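## Task

Get every pill into the compartment marked Wednesday. It only counts if the pills stay there without the robot holding them. Finish by releasing and pulling the grippers away.

## Robot and tools

Robot: two arms, left_arm and right_arm, each ending in a two-finger gripper. The names do not tell you which side of an image an arm appears on. Fingers point along the gripper's +z axis and close along its y axis. end_effector_position is the spot between the finger pads, just under 1 cm behind the tips. Occasionally something tugs a held part or nudges a loose object.

Frame: one scene frame, in metres. The origin is at table-top height, midway between the arms, about 5-10 cm behind the near table edge. +x points out over the table, +z points up, and left_arm sits on the +y side. Reported hand positions may be slightly wrong, more so at long reach. Low fixtures (a bar under the bases and a plate behind it) rise up to about 3 cm above the table, and nothing warns you before contact. Keep the arms from striking each other.

Row format (used by both execute_actions and move): one flat list of 16 numbers covering both arms. The first 8 are left_arm: x, y, z, qw, qx, qy, qz, opening. The last 8 are right_arm in the same order. Position and quaternion (w first) give an absolute target pose for the gripper in the scene frame. opening runs from -1 (closed) to +1 (fully open, 0.087 m). Send all 16 numbers even when only one arm moves. For an arm that should stay still, repeat its last reported pose and the opening it should keep. To hold an orientation steady, send the same quaternion every time rather than copying the drifting reported one.

execute_actions(actions): a list of up to 15 actions. Each action is a table of up to 15 rows, one row per 1/30 s control step. A short table holds its final row for the rest of the 15 steps, so each action lasts 0.5 s. An empty list returns only state and images. A target more than 0.6 m from the gripper's current position along any of its axes gets the action refused for both arms. A malformed action, or a first action failing that check against the last reported state, refuses the entire call. At each step the command is clipped to within 70 mm and 16 degrees of the measured pose, so distant targets need several actions. Position takes priority over orientation. Joint friction can leave the hand up to about 31 mm off, and very small commands may not move it at all.

move(target, speed, blocking): target is one 16-number row of absolute poses. Both grippers travel straight lines that finish together, taking 0.5-10 s; anything longer is cut off at 10 s. speed is in m/s, from 0.002 to 0.5, default 0.25. Rotation is capped at twice that value in rad/s. Openings are applied at the start. Moves do not avoid obstacles or the other arm. Grippers lag and may overshoot the speed, especially with the arm nearly straight. Faster contact and targets set deeper past a surface mean harder impacts. With blocking=false, control returns after 0.5 s. Further moves and action rows are refused until a result shows the move has ended, so use wait or stop first. The result adds a move: line, with endings done, off_target, moving, held or fault. limits=paced means the pose was clipped. limits=held means a check blocked some steps, and the arm may then lurch fast. Per-arm distance to target is also reported.

wait(seconds): 0-10 s. Arms hold their last commands, and a running move continues. stop(): brakes a running move, which needs stopping distance. The fingers keep moving after a stop. zoom_image(camera, region): region is [x0, y0, x1, y1] in image pixels, at most 504x504. Cameras are cam_head_left, cam_head_right, cam_high, cam_low, cam_left_wrist and cam_right_wrist, all 896x504, and the images arrive in that order. finished_scene(scene): ends scene 1 or 2 permanently and reports whether the goal was met. The next scene's goal arrives in that result. Replying without a tool call ends everything.

Results: the state line gives each gripper's pose. Hand target lines show the pose the controller is currently driving toward. grip_measured is the finger opening on the command scale, and the last joint value is that opening in metres; readings can be about 1 mm off. A pose unreachable line means the clearance check altered or blocked that arm's command. FAULT lines mean an arm stopped.

Gripping: to hold something, command about 0.02 below grip_measured; a smaller margin gives a gentler grip. Pad force is limited to about 20 N, and closing fast squeezes harder.

Heat: carrying a load heats the motors, even while you are thinking. MOTOR HOT appears at 75 °C. At 90 °C the arm stops for 10 s. At 100 °C it goes limp and drops. Keep holding times short.

Avoid drops, slips, slams, hard pushes, and anything leaving the table, which fails the task. The robot holds its last command while you think, so keep replies short and motions smooth.

Each tool is called after ">>>" by a JSON object that holds its "method" and its "body".

## Session

>>> {"method": "execute_actions", "body": {"actions": []}}

Scene clock: 0.00 s.
left_arm: end_effector_position=(+0.4378, +0.1470, +0.1324) grip_measured=+0.978 end_effector_quat_wxyz=(+0.275, -0.468, +0.824, -0.163) | right_arm: end_effector_position=(+0.3688, -0.1047, +0.2078) grip_measured=+1.000 end_effector_quat_wxyz=(+0.411, +0.531, +0.683, +0.287)
Joint positions: left_arm=[-0.375  1.791  1.522 -0.669 -0.168 -1.314  0.086] | right_arm=[ 0.599  1.373  1.125 -0.388  0.599  1.679  0.087]
Joint velocities: left_arm=[-0.002 -0.002 -0.012 -0.081 -0.095 -0.037  0.   ] | right_arm=[-0.017 -0.017 -0.002 -0.022  0.007 -0.007  0.   ]
Hand target (left_arm): +0.438, +0.147, +0.132; +0.275, -0.468, +0.824, -0.163
Hand target (right_arm): +0.369, -0.105, +0.208; +0.411, +0.531, +0.683, +0.287

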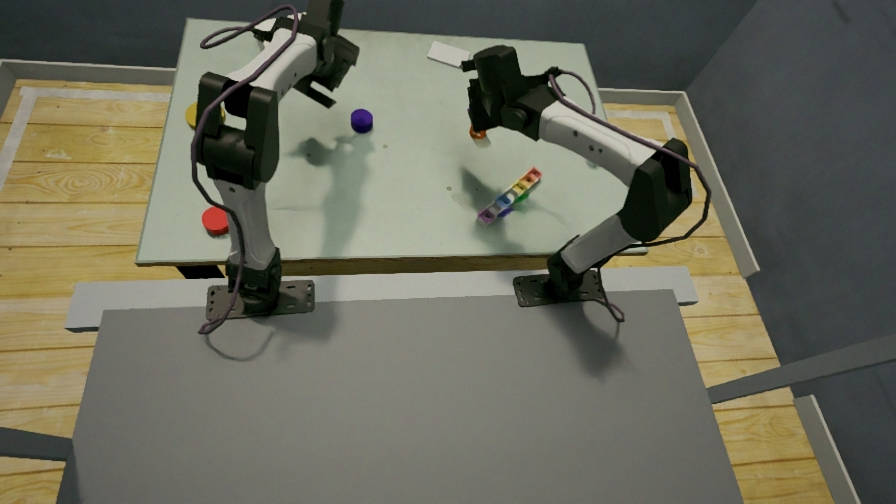

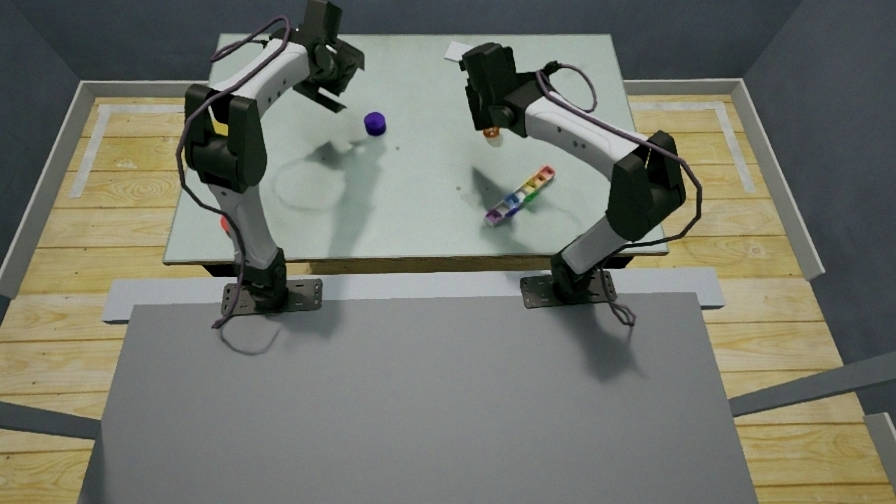

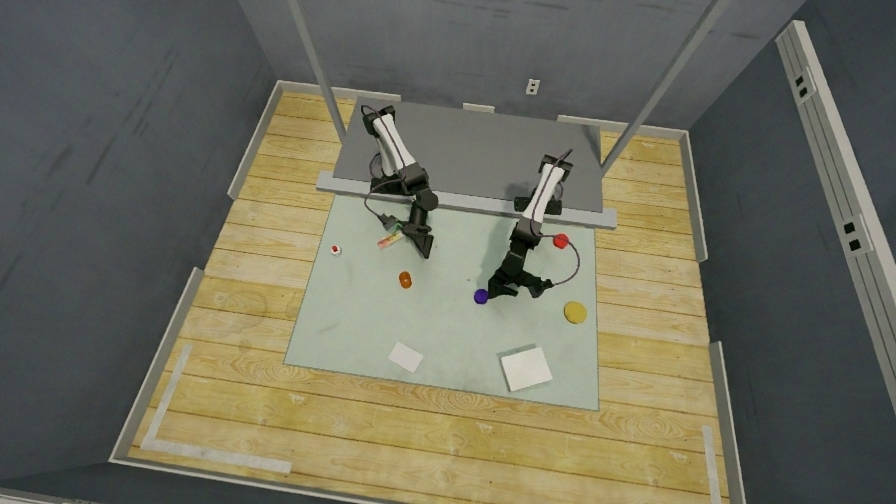

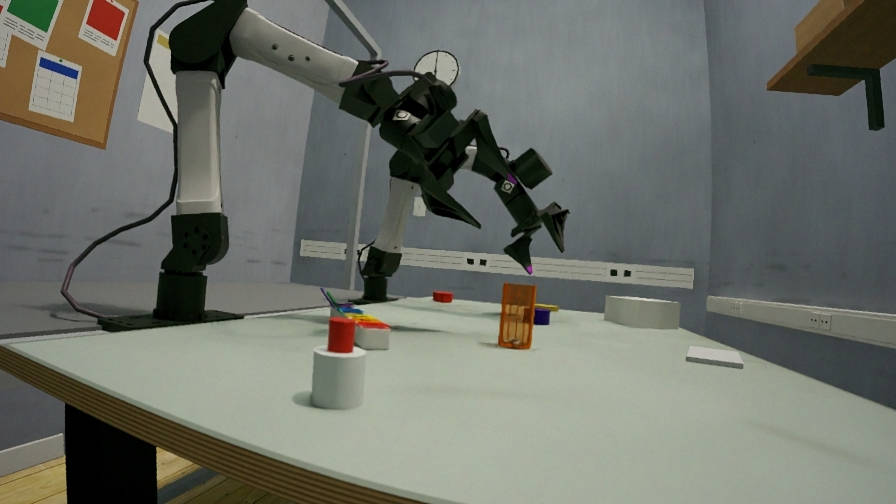

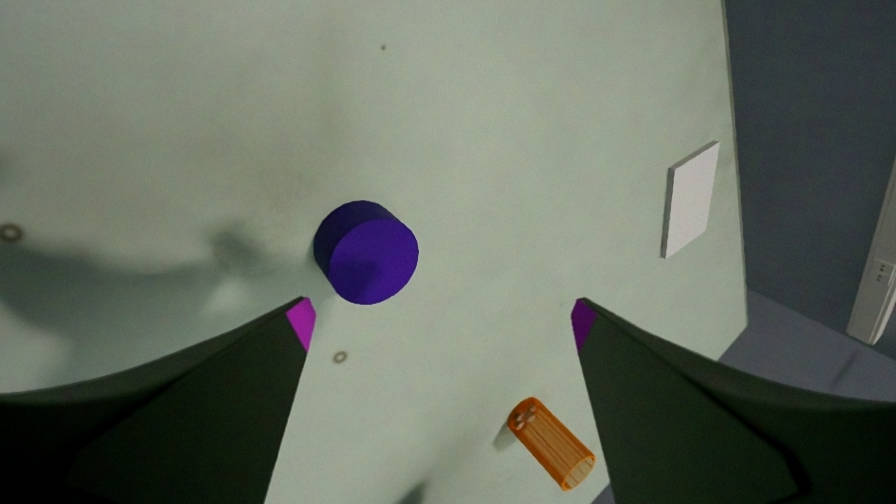

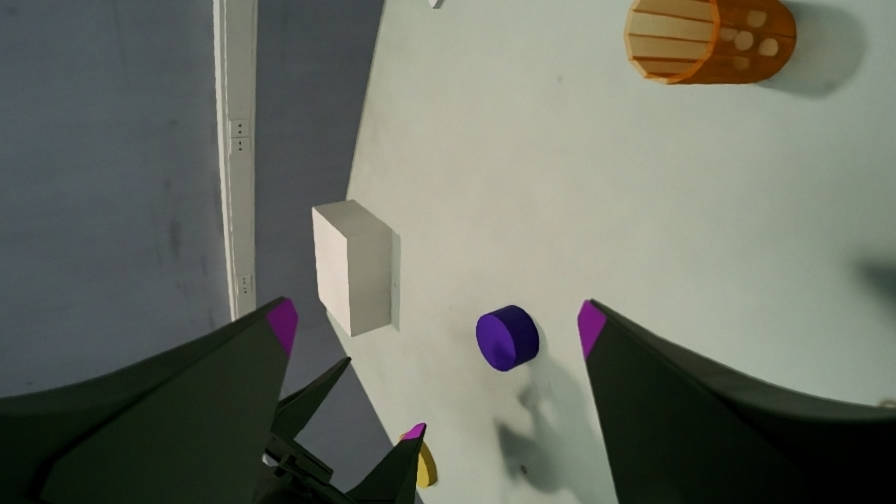

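>>> {"method": "zoom_image", "body": {"camera": "cam_head_right", "region": [460, 110, 600, 240]}}

>>> {"method": "zoom_image", "body": {"camera": "cam_low", "region": [300, 260, 560, 370]}}

>>> {"method": "zoom_image", "body": {"camera": "cam_right_wrist", "region": [600, 0, 860, 120]}}

Region (460, 110, 600, 240) of cam_head_right's 896x504 image, scaled by 3.600, with more detail than that image has; it fills the top 468 rows of this view, and the rest is white.

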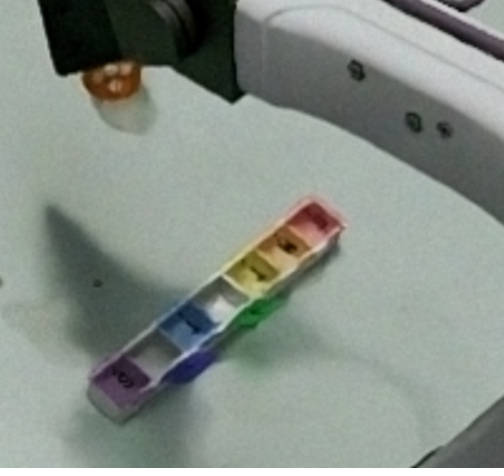

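Region (300, 260, 560, 370) of cam_low's 896x504 image, scaled by 1.938, with more detail than that image has; it fills the top 213 rows of this view, and the rest is white.

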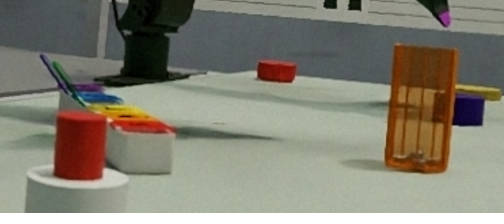

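Region (600, 0, 860, 120) of cam_right_wrist's 896x504 image, scaled by 1.938, with more detail than that image has; it fills the top 233 rows of this view, and the rest is white.

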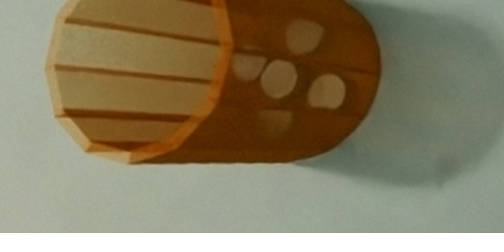

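>>> {"method": "move", "body": {"target": [0.33,0.05,0.16,0.583,0.324,0.694,-0.272,1, 0.2525,-0.281,0.10,0,0.407,0.914,0,1]}}

>>> {"method": "move", "body": {"target": [0.345,-0.105,0.05,0.583,0.324,0.694,-0.272,1, 0.2525,-0.281,0.07,0,0.407,0.914,0,0.4]}}

Scene clock: 13.03 s.
left_arm: end_effector_position=(+0.3363, +0.0543, +0.1527) grip_measured=+0.978 end_effector_quat_wxyz=(+0.581, +0.314, +0.704, -0.263) | right_arm: end_effector_position=(+0.2535, -0.2787, +0.0982) grip_measured=+1.000 end_effector_quat_wxyz=(+0.005, +0.405, +0.914, +0.005)
Joint positions: left_arm=[-0.555  1.369  0.666  0.521  0.335  0.039  0.086] | right_arm=[-0.067  1.594  1.311 -1.268 -0.018  0.829  0.087]
Joint velocities: left_arm=[-0.002 -0.007 -0.007 -0.037  0.051  0.037  0.   ] | right_arm=[-0.012 -0.002  0.002  0.007 -0.051 -0.022  0.   ]
Hand target (left_arm): +0.332, +0.052, +0.158; +0.589, +0.321, +0.692, -0.267
Hand target (right_arm): +0.256, -0.282, +0.099; +0.001, +0.405, +0.914, +0.000
Off the commanded pose (left_arm): 0.011 m, 2 deg.
Off the commanded pose (right_arm): 0.003 m, 1 deg.
move: off_target (left_arm)
camera_calibration (this result's frames):
cam_left_wrist: T_world_to_cam=[[-0.746865, -0.66495, -0.00589125, 0.287262], [-0.571857, 0.646774, -0.504641, 0.259858], [0.339371, -0.37353, -0.863309, 0.176454], [0, 0, 0, 1]] pos_world=[0.303264, 0.0888558, 0.285162]
cam_right_wrist: T_world_to_cam=[[-0.733184, -0.68, -0.00641477, -0.00640092], [-0.441628, 0.468954, 0.764884, 0.188261], [-0.517112, 0.563634, -0.644137, 0.487419], [0, 0, 0, 1]] pos_world=[0.330499, -0.367364, 0.169925]

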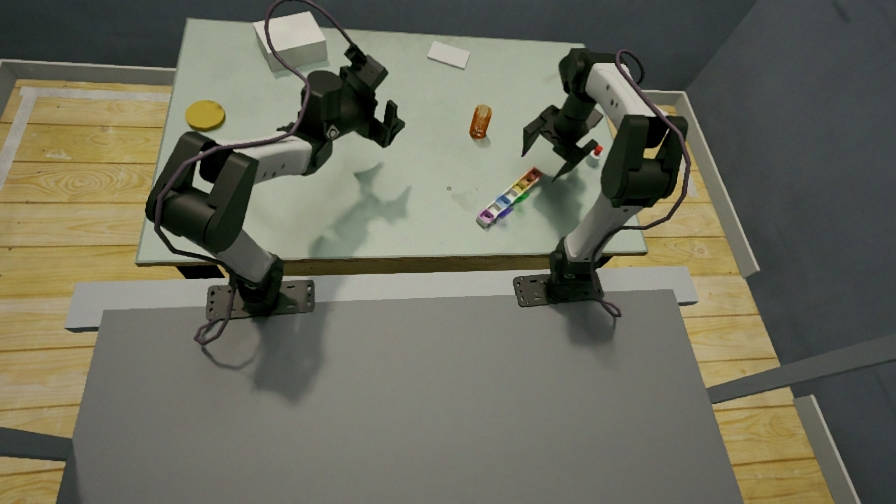

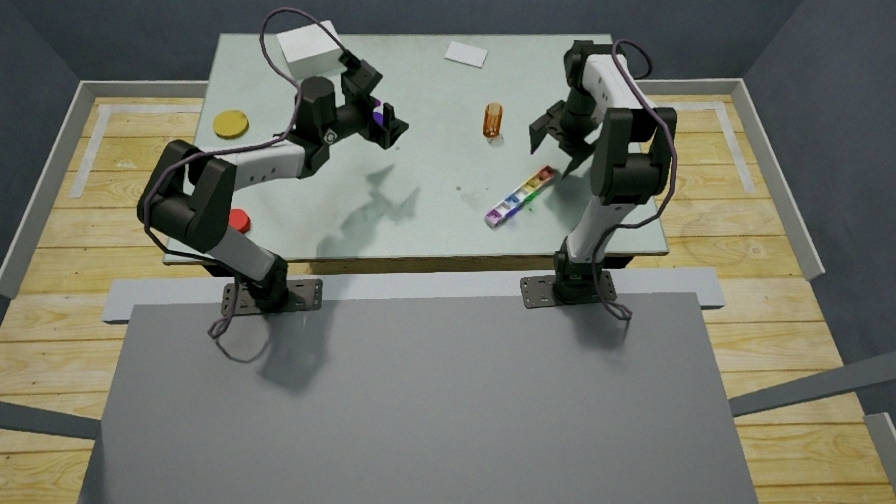

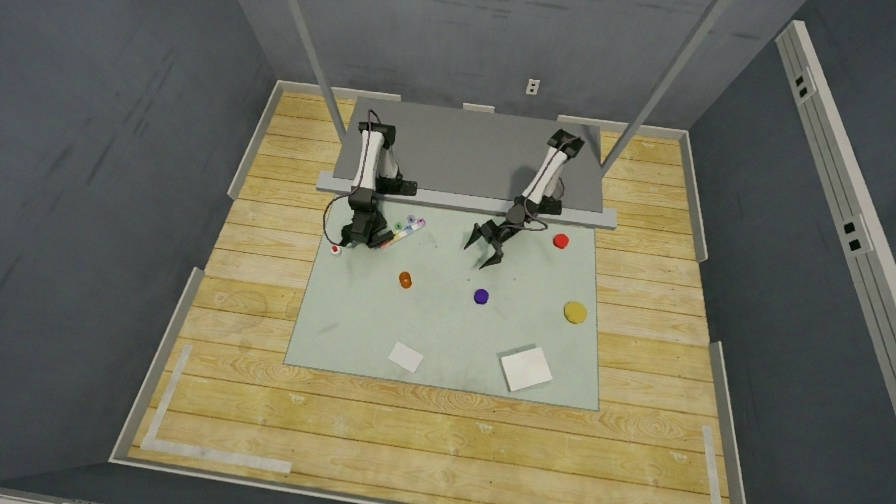

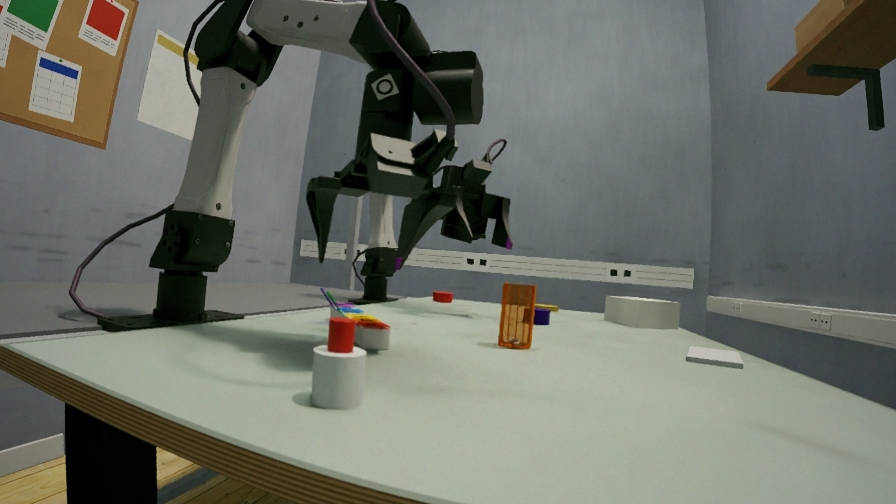

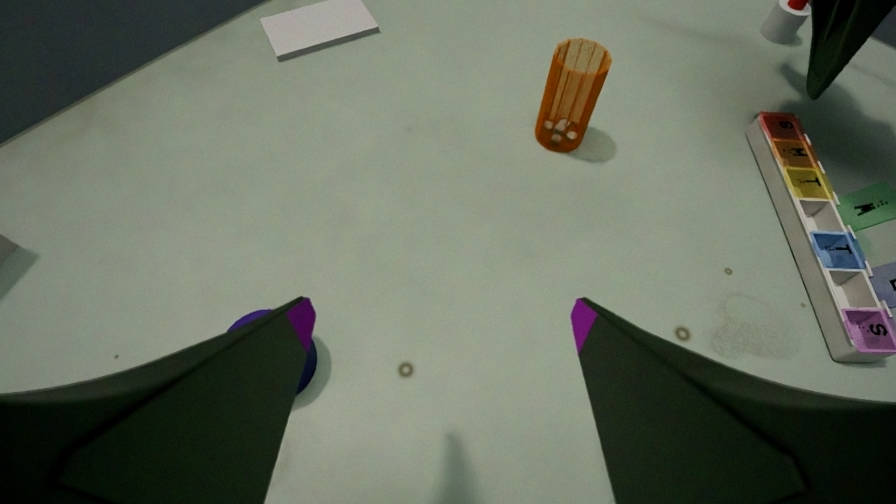

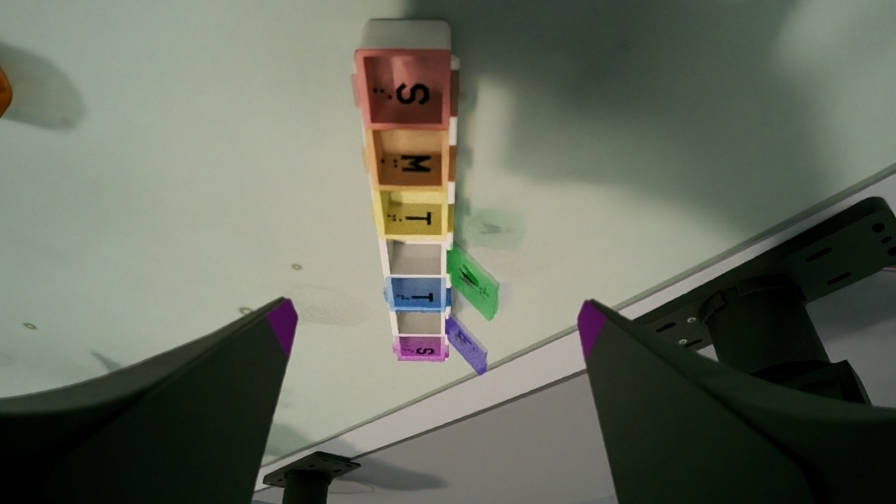

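Scene clock: 14.47 s.
left_arm: end_effector_position=(+0.3403, -0.0990, +0.0440) grip_measured=+0.978 end_effector_quat_wxyz=(+0.572, +0.333, +0.701, -0.266) | right_arm: end_effector_position=(+0.2569, -0.2790, +0.0801) grip_measured=+0.400 end_effector_quat_wxyz=(+0.014, +0.405, +0.914, +0.009)
Joint positions: left_arm=[-0.913  2.025  0.914  0.922  0.016 -0.003  0.086] | right_arm=[-0.067  1.594  1.241 -1.178 -0.018  0.829  0.061]
Joint velocities: left_arm=[-0.012 -0.007  0.002 -0.066 -0.022 -0.022 -0.001] | right_arm=[-0.007  0.002 -0.002  0.037 -0.022 -0.037 -0.   ]
Hand target (left_arm): +0.344, -0.104, +0.052; +0.583, +0.325, +0.693, -0.271
Hand target (right_arm): +0.253, -0.281, +0.070; -0.000, +0.407, +0.914, -0.000
Off the commanded pose (left_arm): 0.010 m, 2 deg.
Off the commanded pose (right_arm): 0.011 m, 2 deg.
move: off_target (right_arm)
camera_calibration (this result's frames):
cam_left_wrist: T_world_to_cam=[[-0.770746, -0.636825, -0.0201059, 0.199184], [-0.547877, 0.678541, -0.489297, 0.300714], [0.325239, -0.366108, -0.871885, 0.0300115], [0, 0, 0, 1]] pos_world=[0.308514, -0.0662138, 0.17731]
cam_right_wrist: T_world_to_cam=[[-0.732752, -0.680175, -0.0208878, -0.00314981], [-0.456823, 0.468921, 0.755927, 0.208335], [-0.504368, 0.56345, -0.654322, 0.475174], [0, 0, 0, 1]] pos_world=[0.332527, -0.367572, 0.153365]

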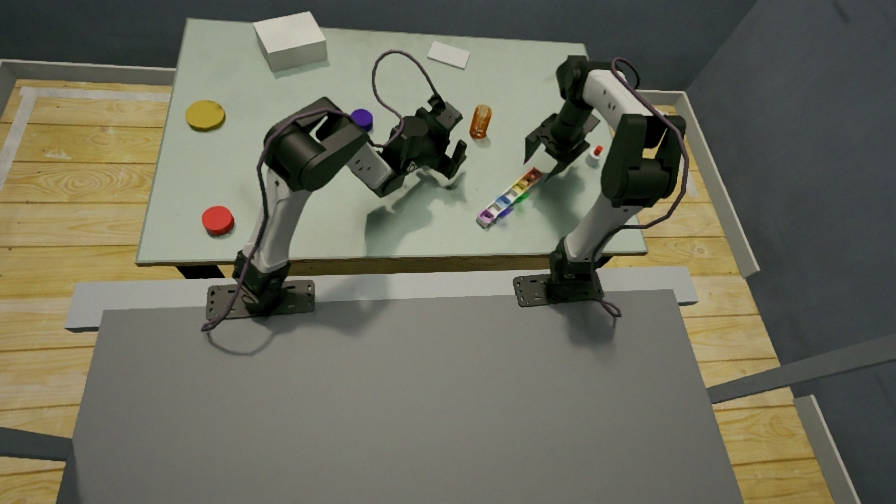

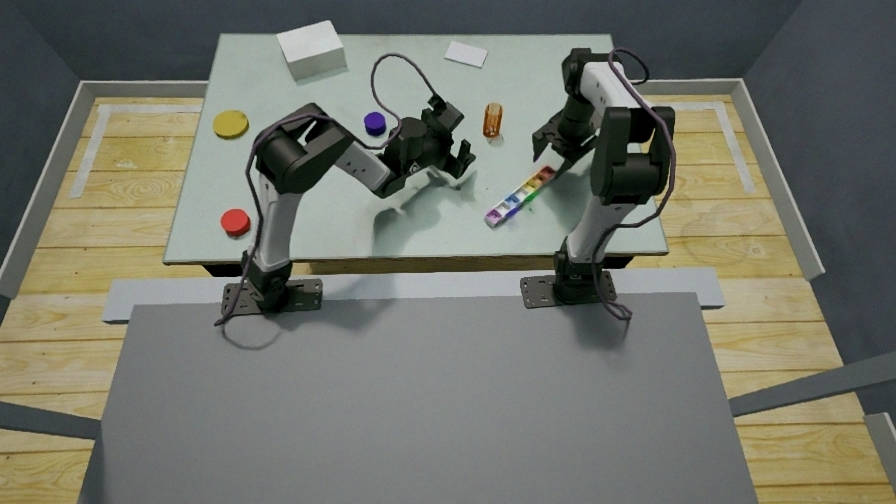

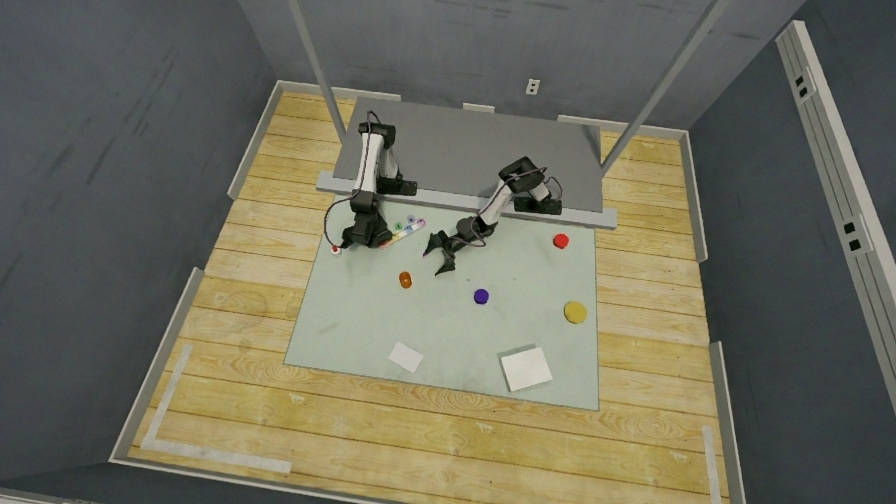

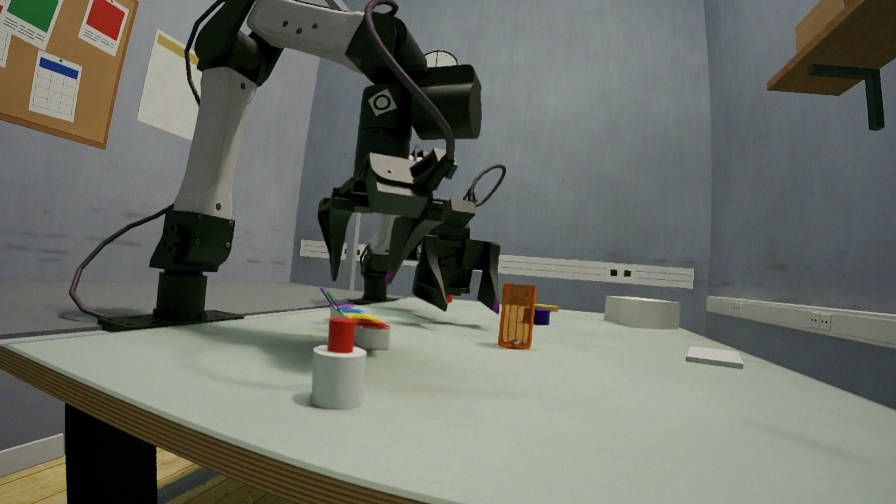

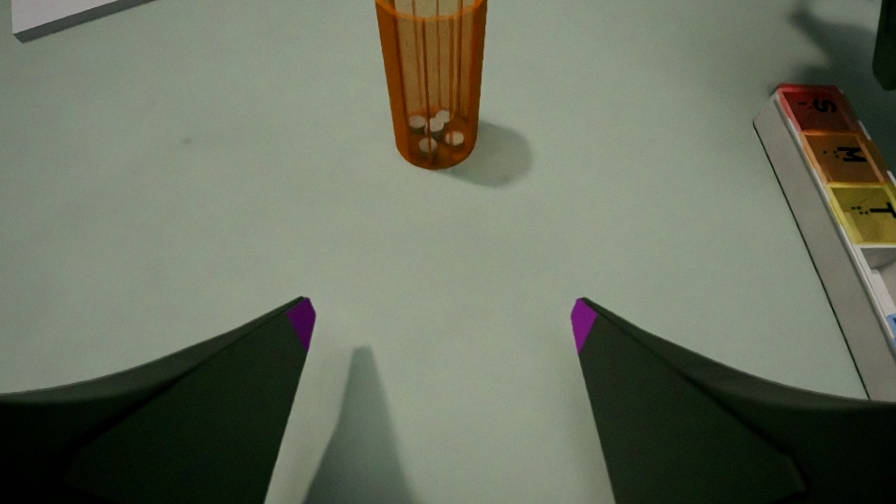

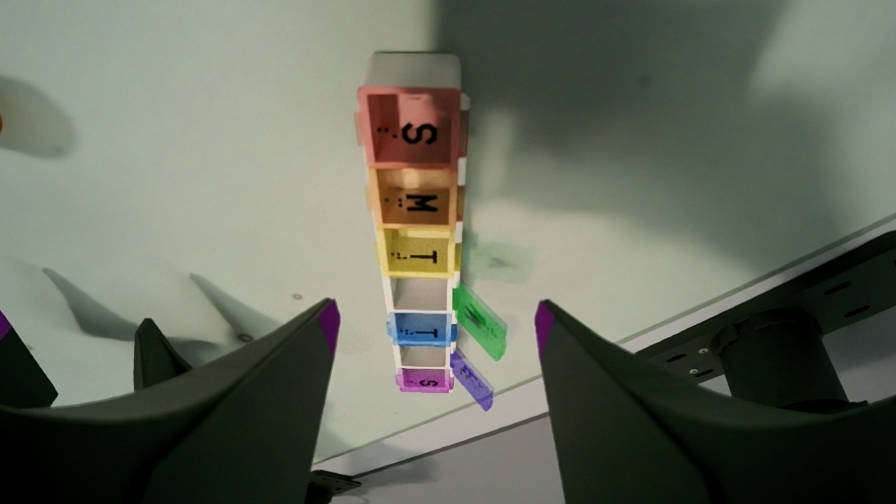

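>>> {"method": "move", "body": {"target": [0.414,-0.186,0.052,0.630,0.304,0.651,-0.294,1, 0.263,-0.272,0.006,0,0.407,0.914,0,0.4], "speed": 0.1}}

Scene clock: 18.13 s.
left_arm: end_effector_position=(+0.4131, -0.1828, +0.0486) grip_measured=+0.978 end_effector_quat_wxyz=(+0.625, +0.309, +0.656, -0.289) | right_arm: end_effector_position=(+0.2701, -0.2728, +0.0152) grip_measured=+0.400 end_effector_quat_wxyz=(+0.012, +0.407, +0.913, +0.009)
Joint positions: left_arm=[-0.913  2.38   1.407  0.938  0.009 -0.008  0.086] | right_arm=[-0.044  1.708  1.1   -0.926 -0.018  0.856  0.061]
Joint velocities: left_arm=[ 0.002 -0.002  0.002  0.007  0.037  0.007 -0.   ] | right_arm=[-0.007  0.007 -0.002 -0.022 -0.037 -0.007  0.001]
Hand target (left_arm): +0.413, -0.188, +0.053; +0.630, +0.303, +0.652, -0.293
Hand target (right_arm): +0.264, -0.272, +0.006; +0.000, +0.407, +0.914, +0.000
Off the commanded pose (left_arm): 0.005 m, 1 deg.
Off the commanded pose (right_arm): 0.012 m, 2 deg.
move: off_target (right_arm)
camera_calibration (this result's frames):
cam_left_wrist: T_world_to_cam=[[-0.765115, -0.643637, -0.0182013, 0.198384], [-0.498037, 0.609479, -0.616843, 0.372662], [0.408116, -0.46289, -0.786876, -0.0764447], [0, 0, 0, 1]] pos_world=[0.368584, -0.134828, 0.173332]
cam_right_wrist: T_world_to_cam=[[-0.735975, -0.676765, -0.0181568, 0.0110998], [-0.451143, 0.470264, 0.7585, 0.259326], [-0.504788, 0.566428, -0.65142, 0.43675], [0, 0, 0, 1]] pos_world=[0.345628, -0.361827, 0.08801]

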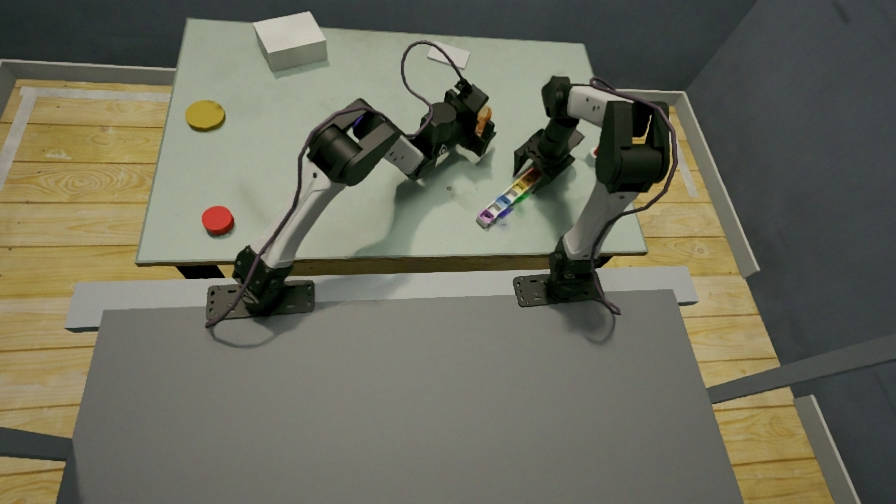

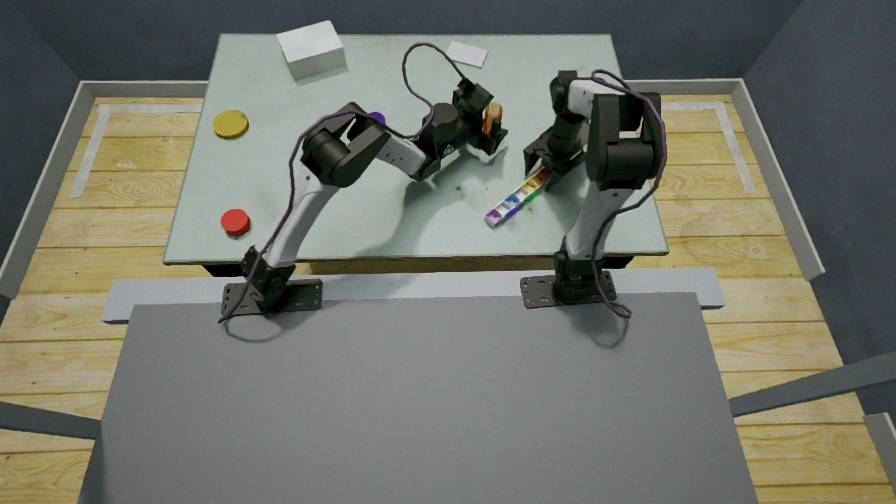

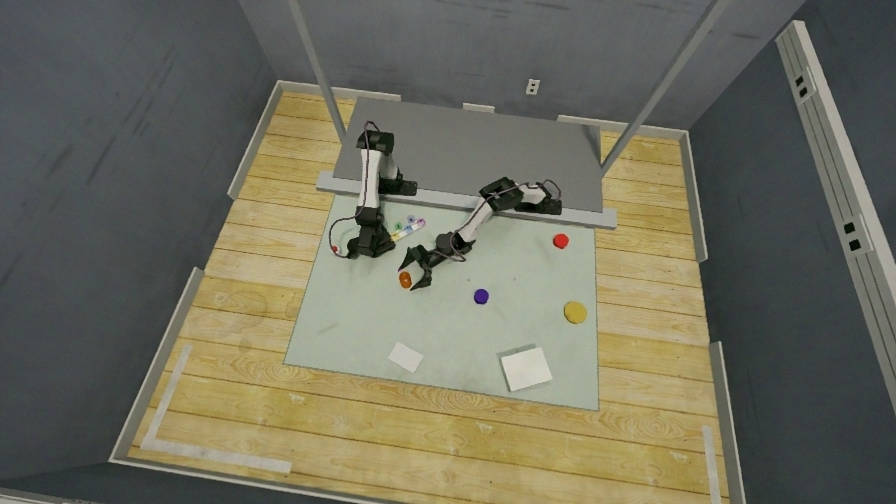

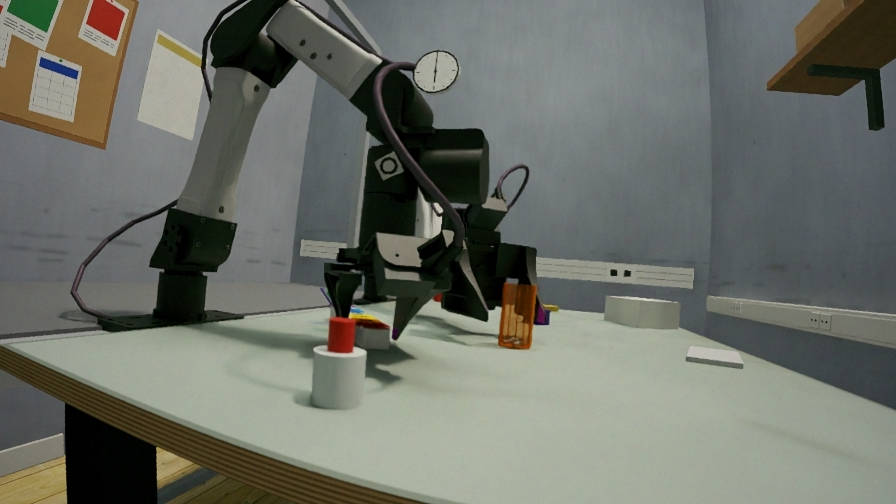

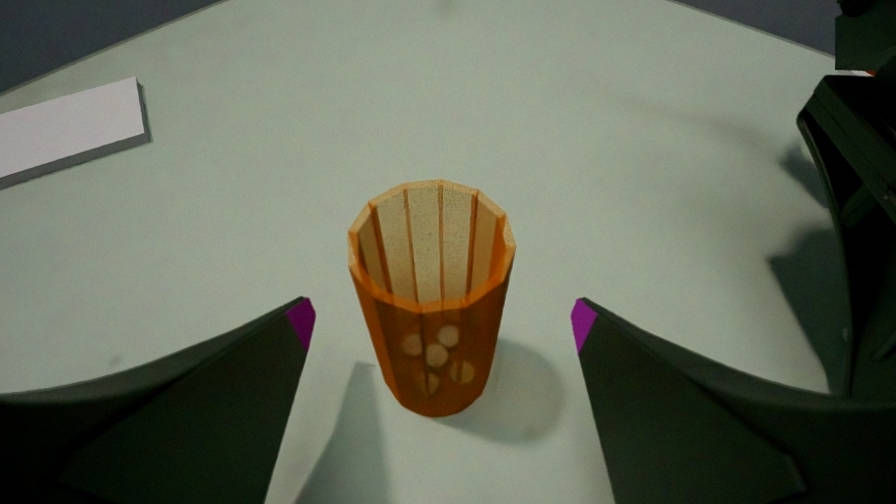

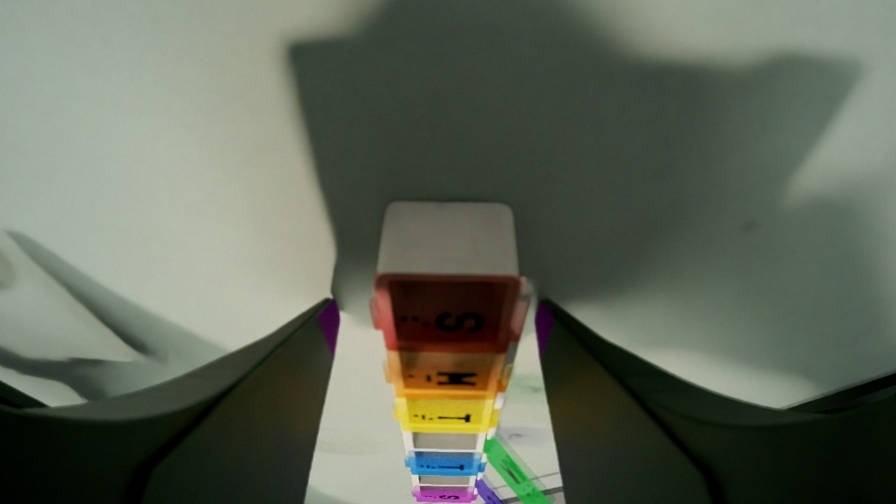

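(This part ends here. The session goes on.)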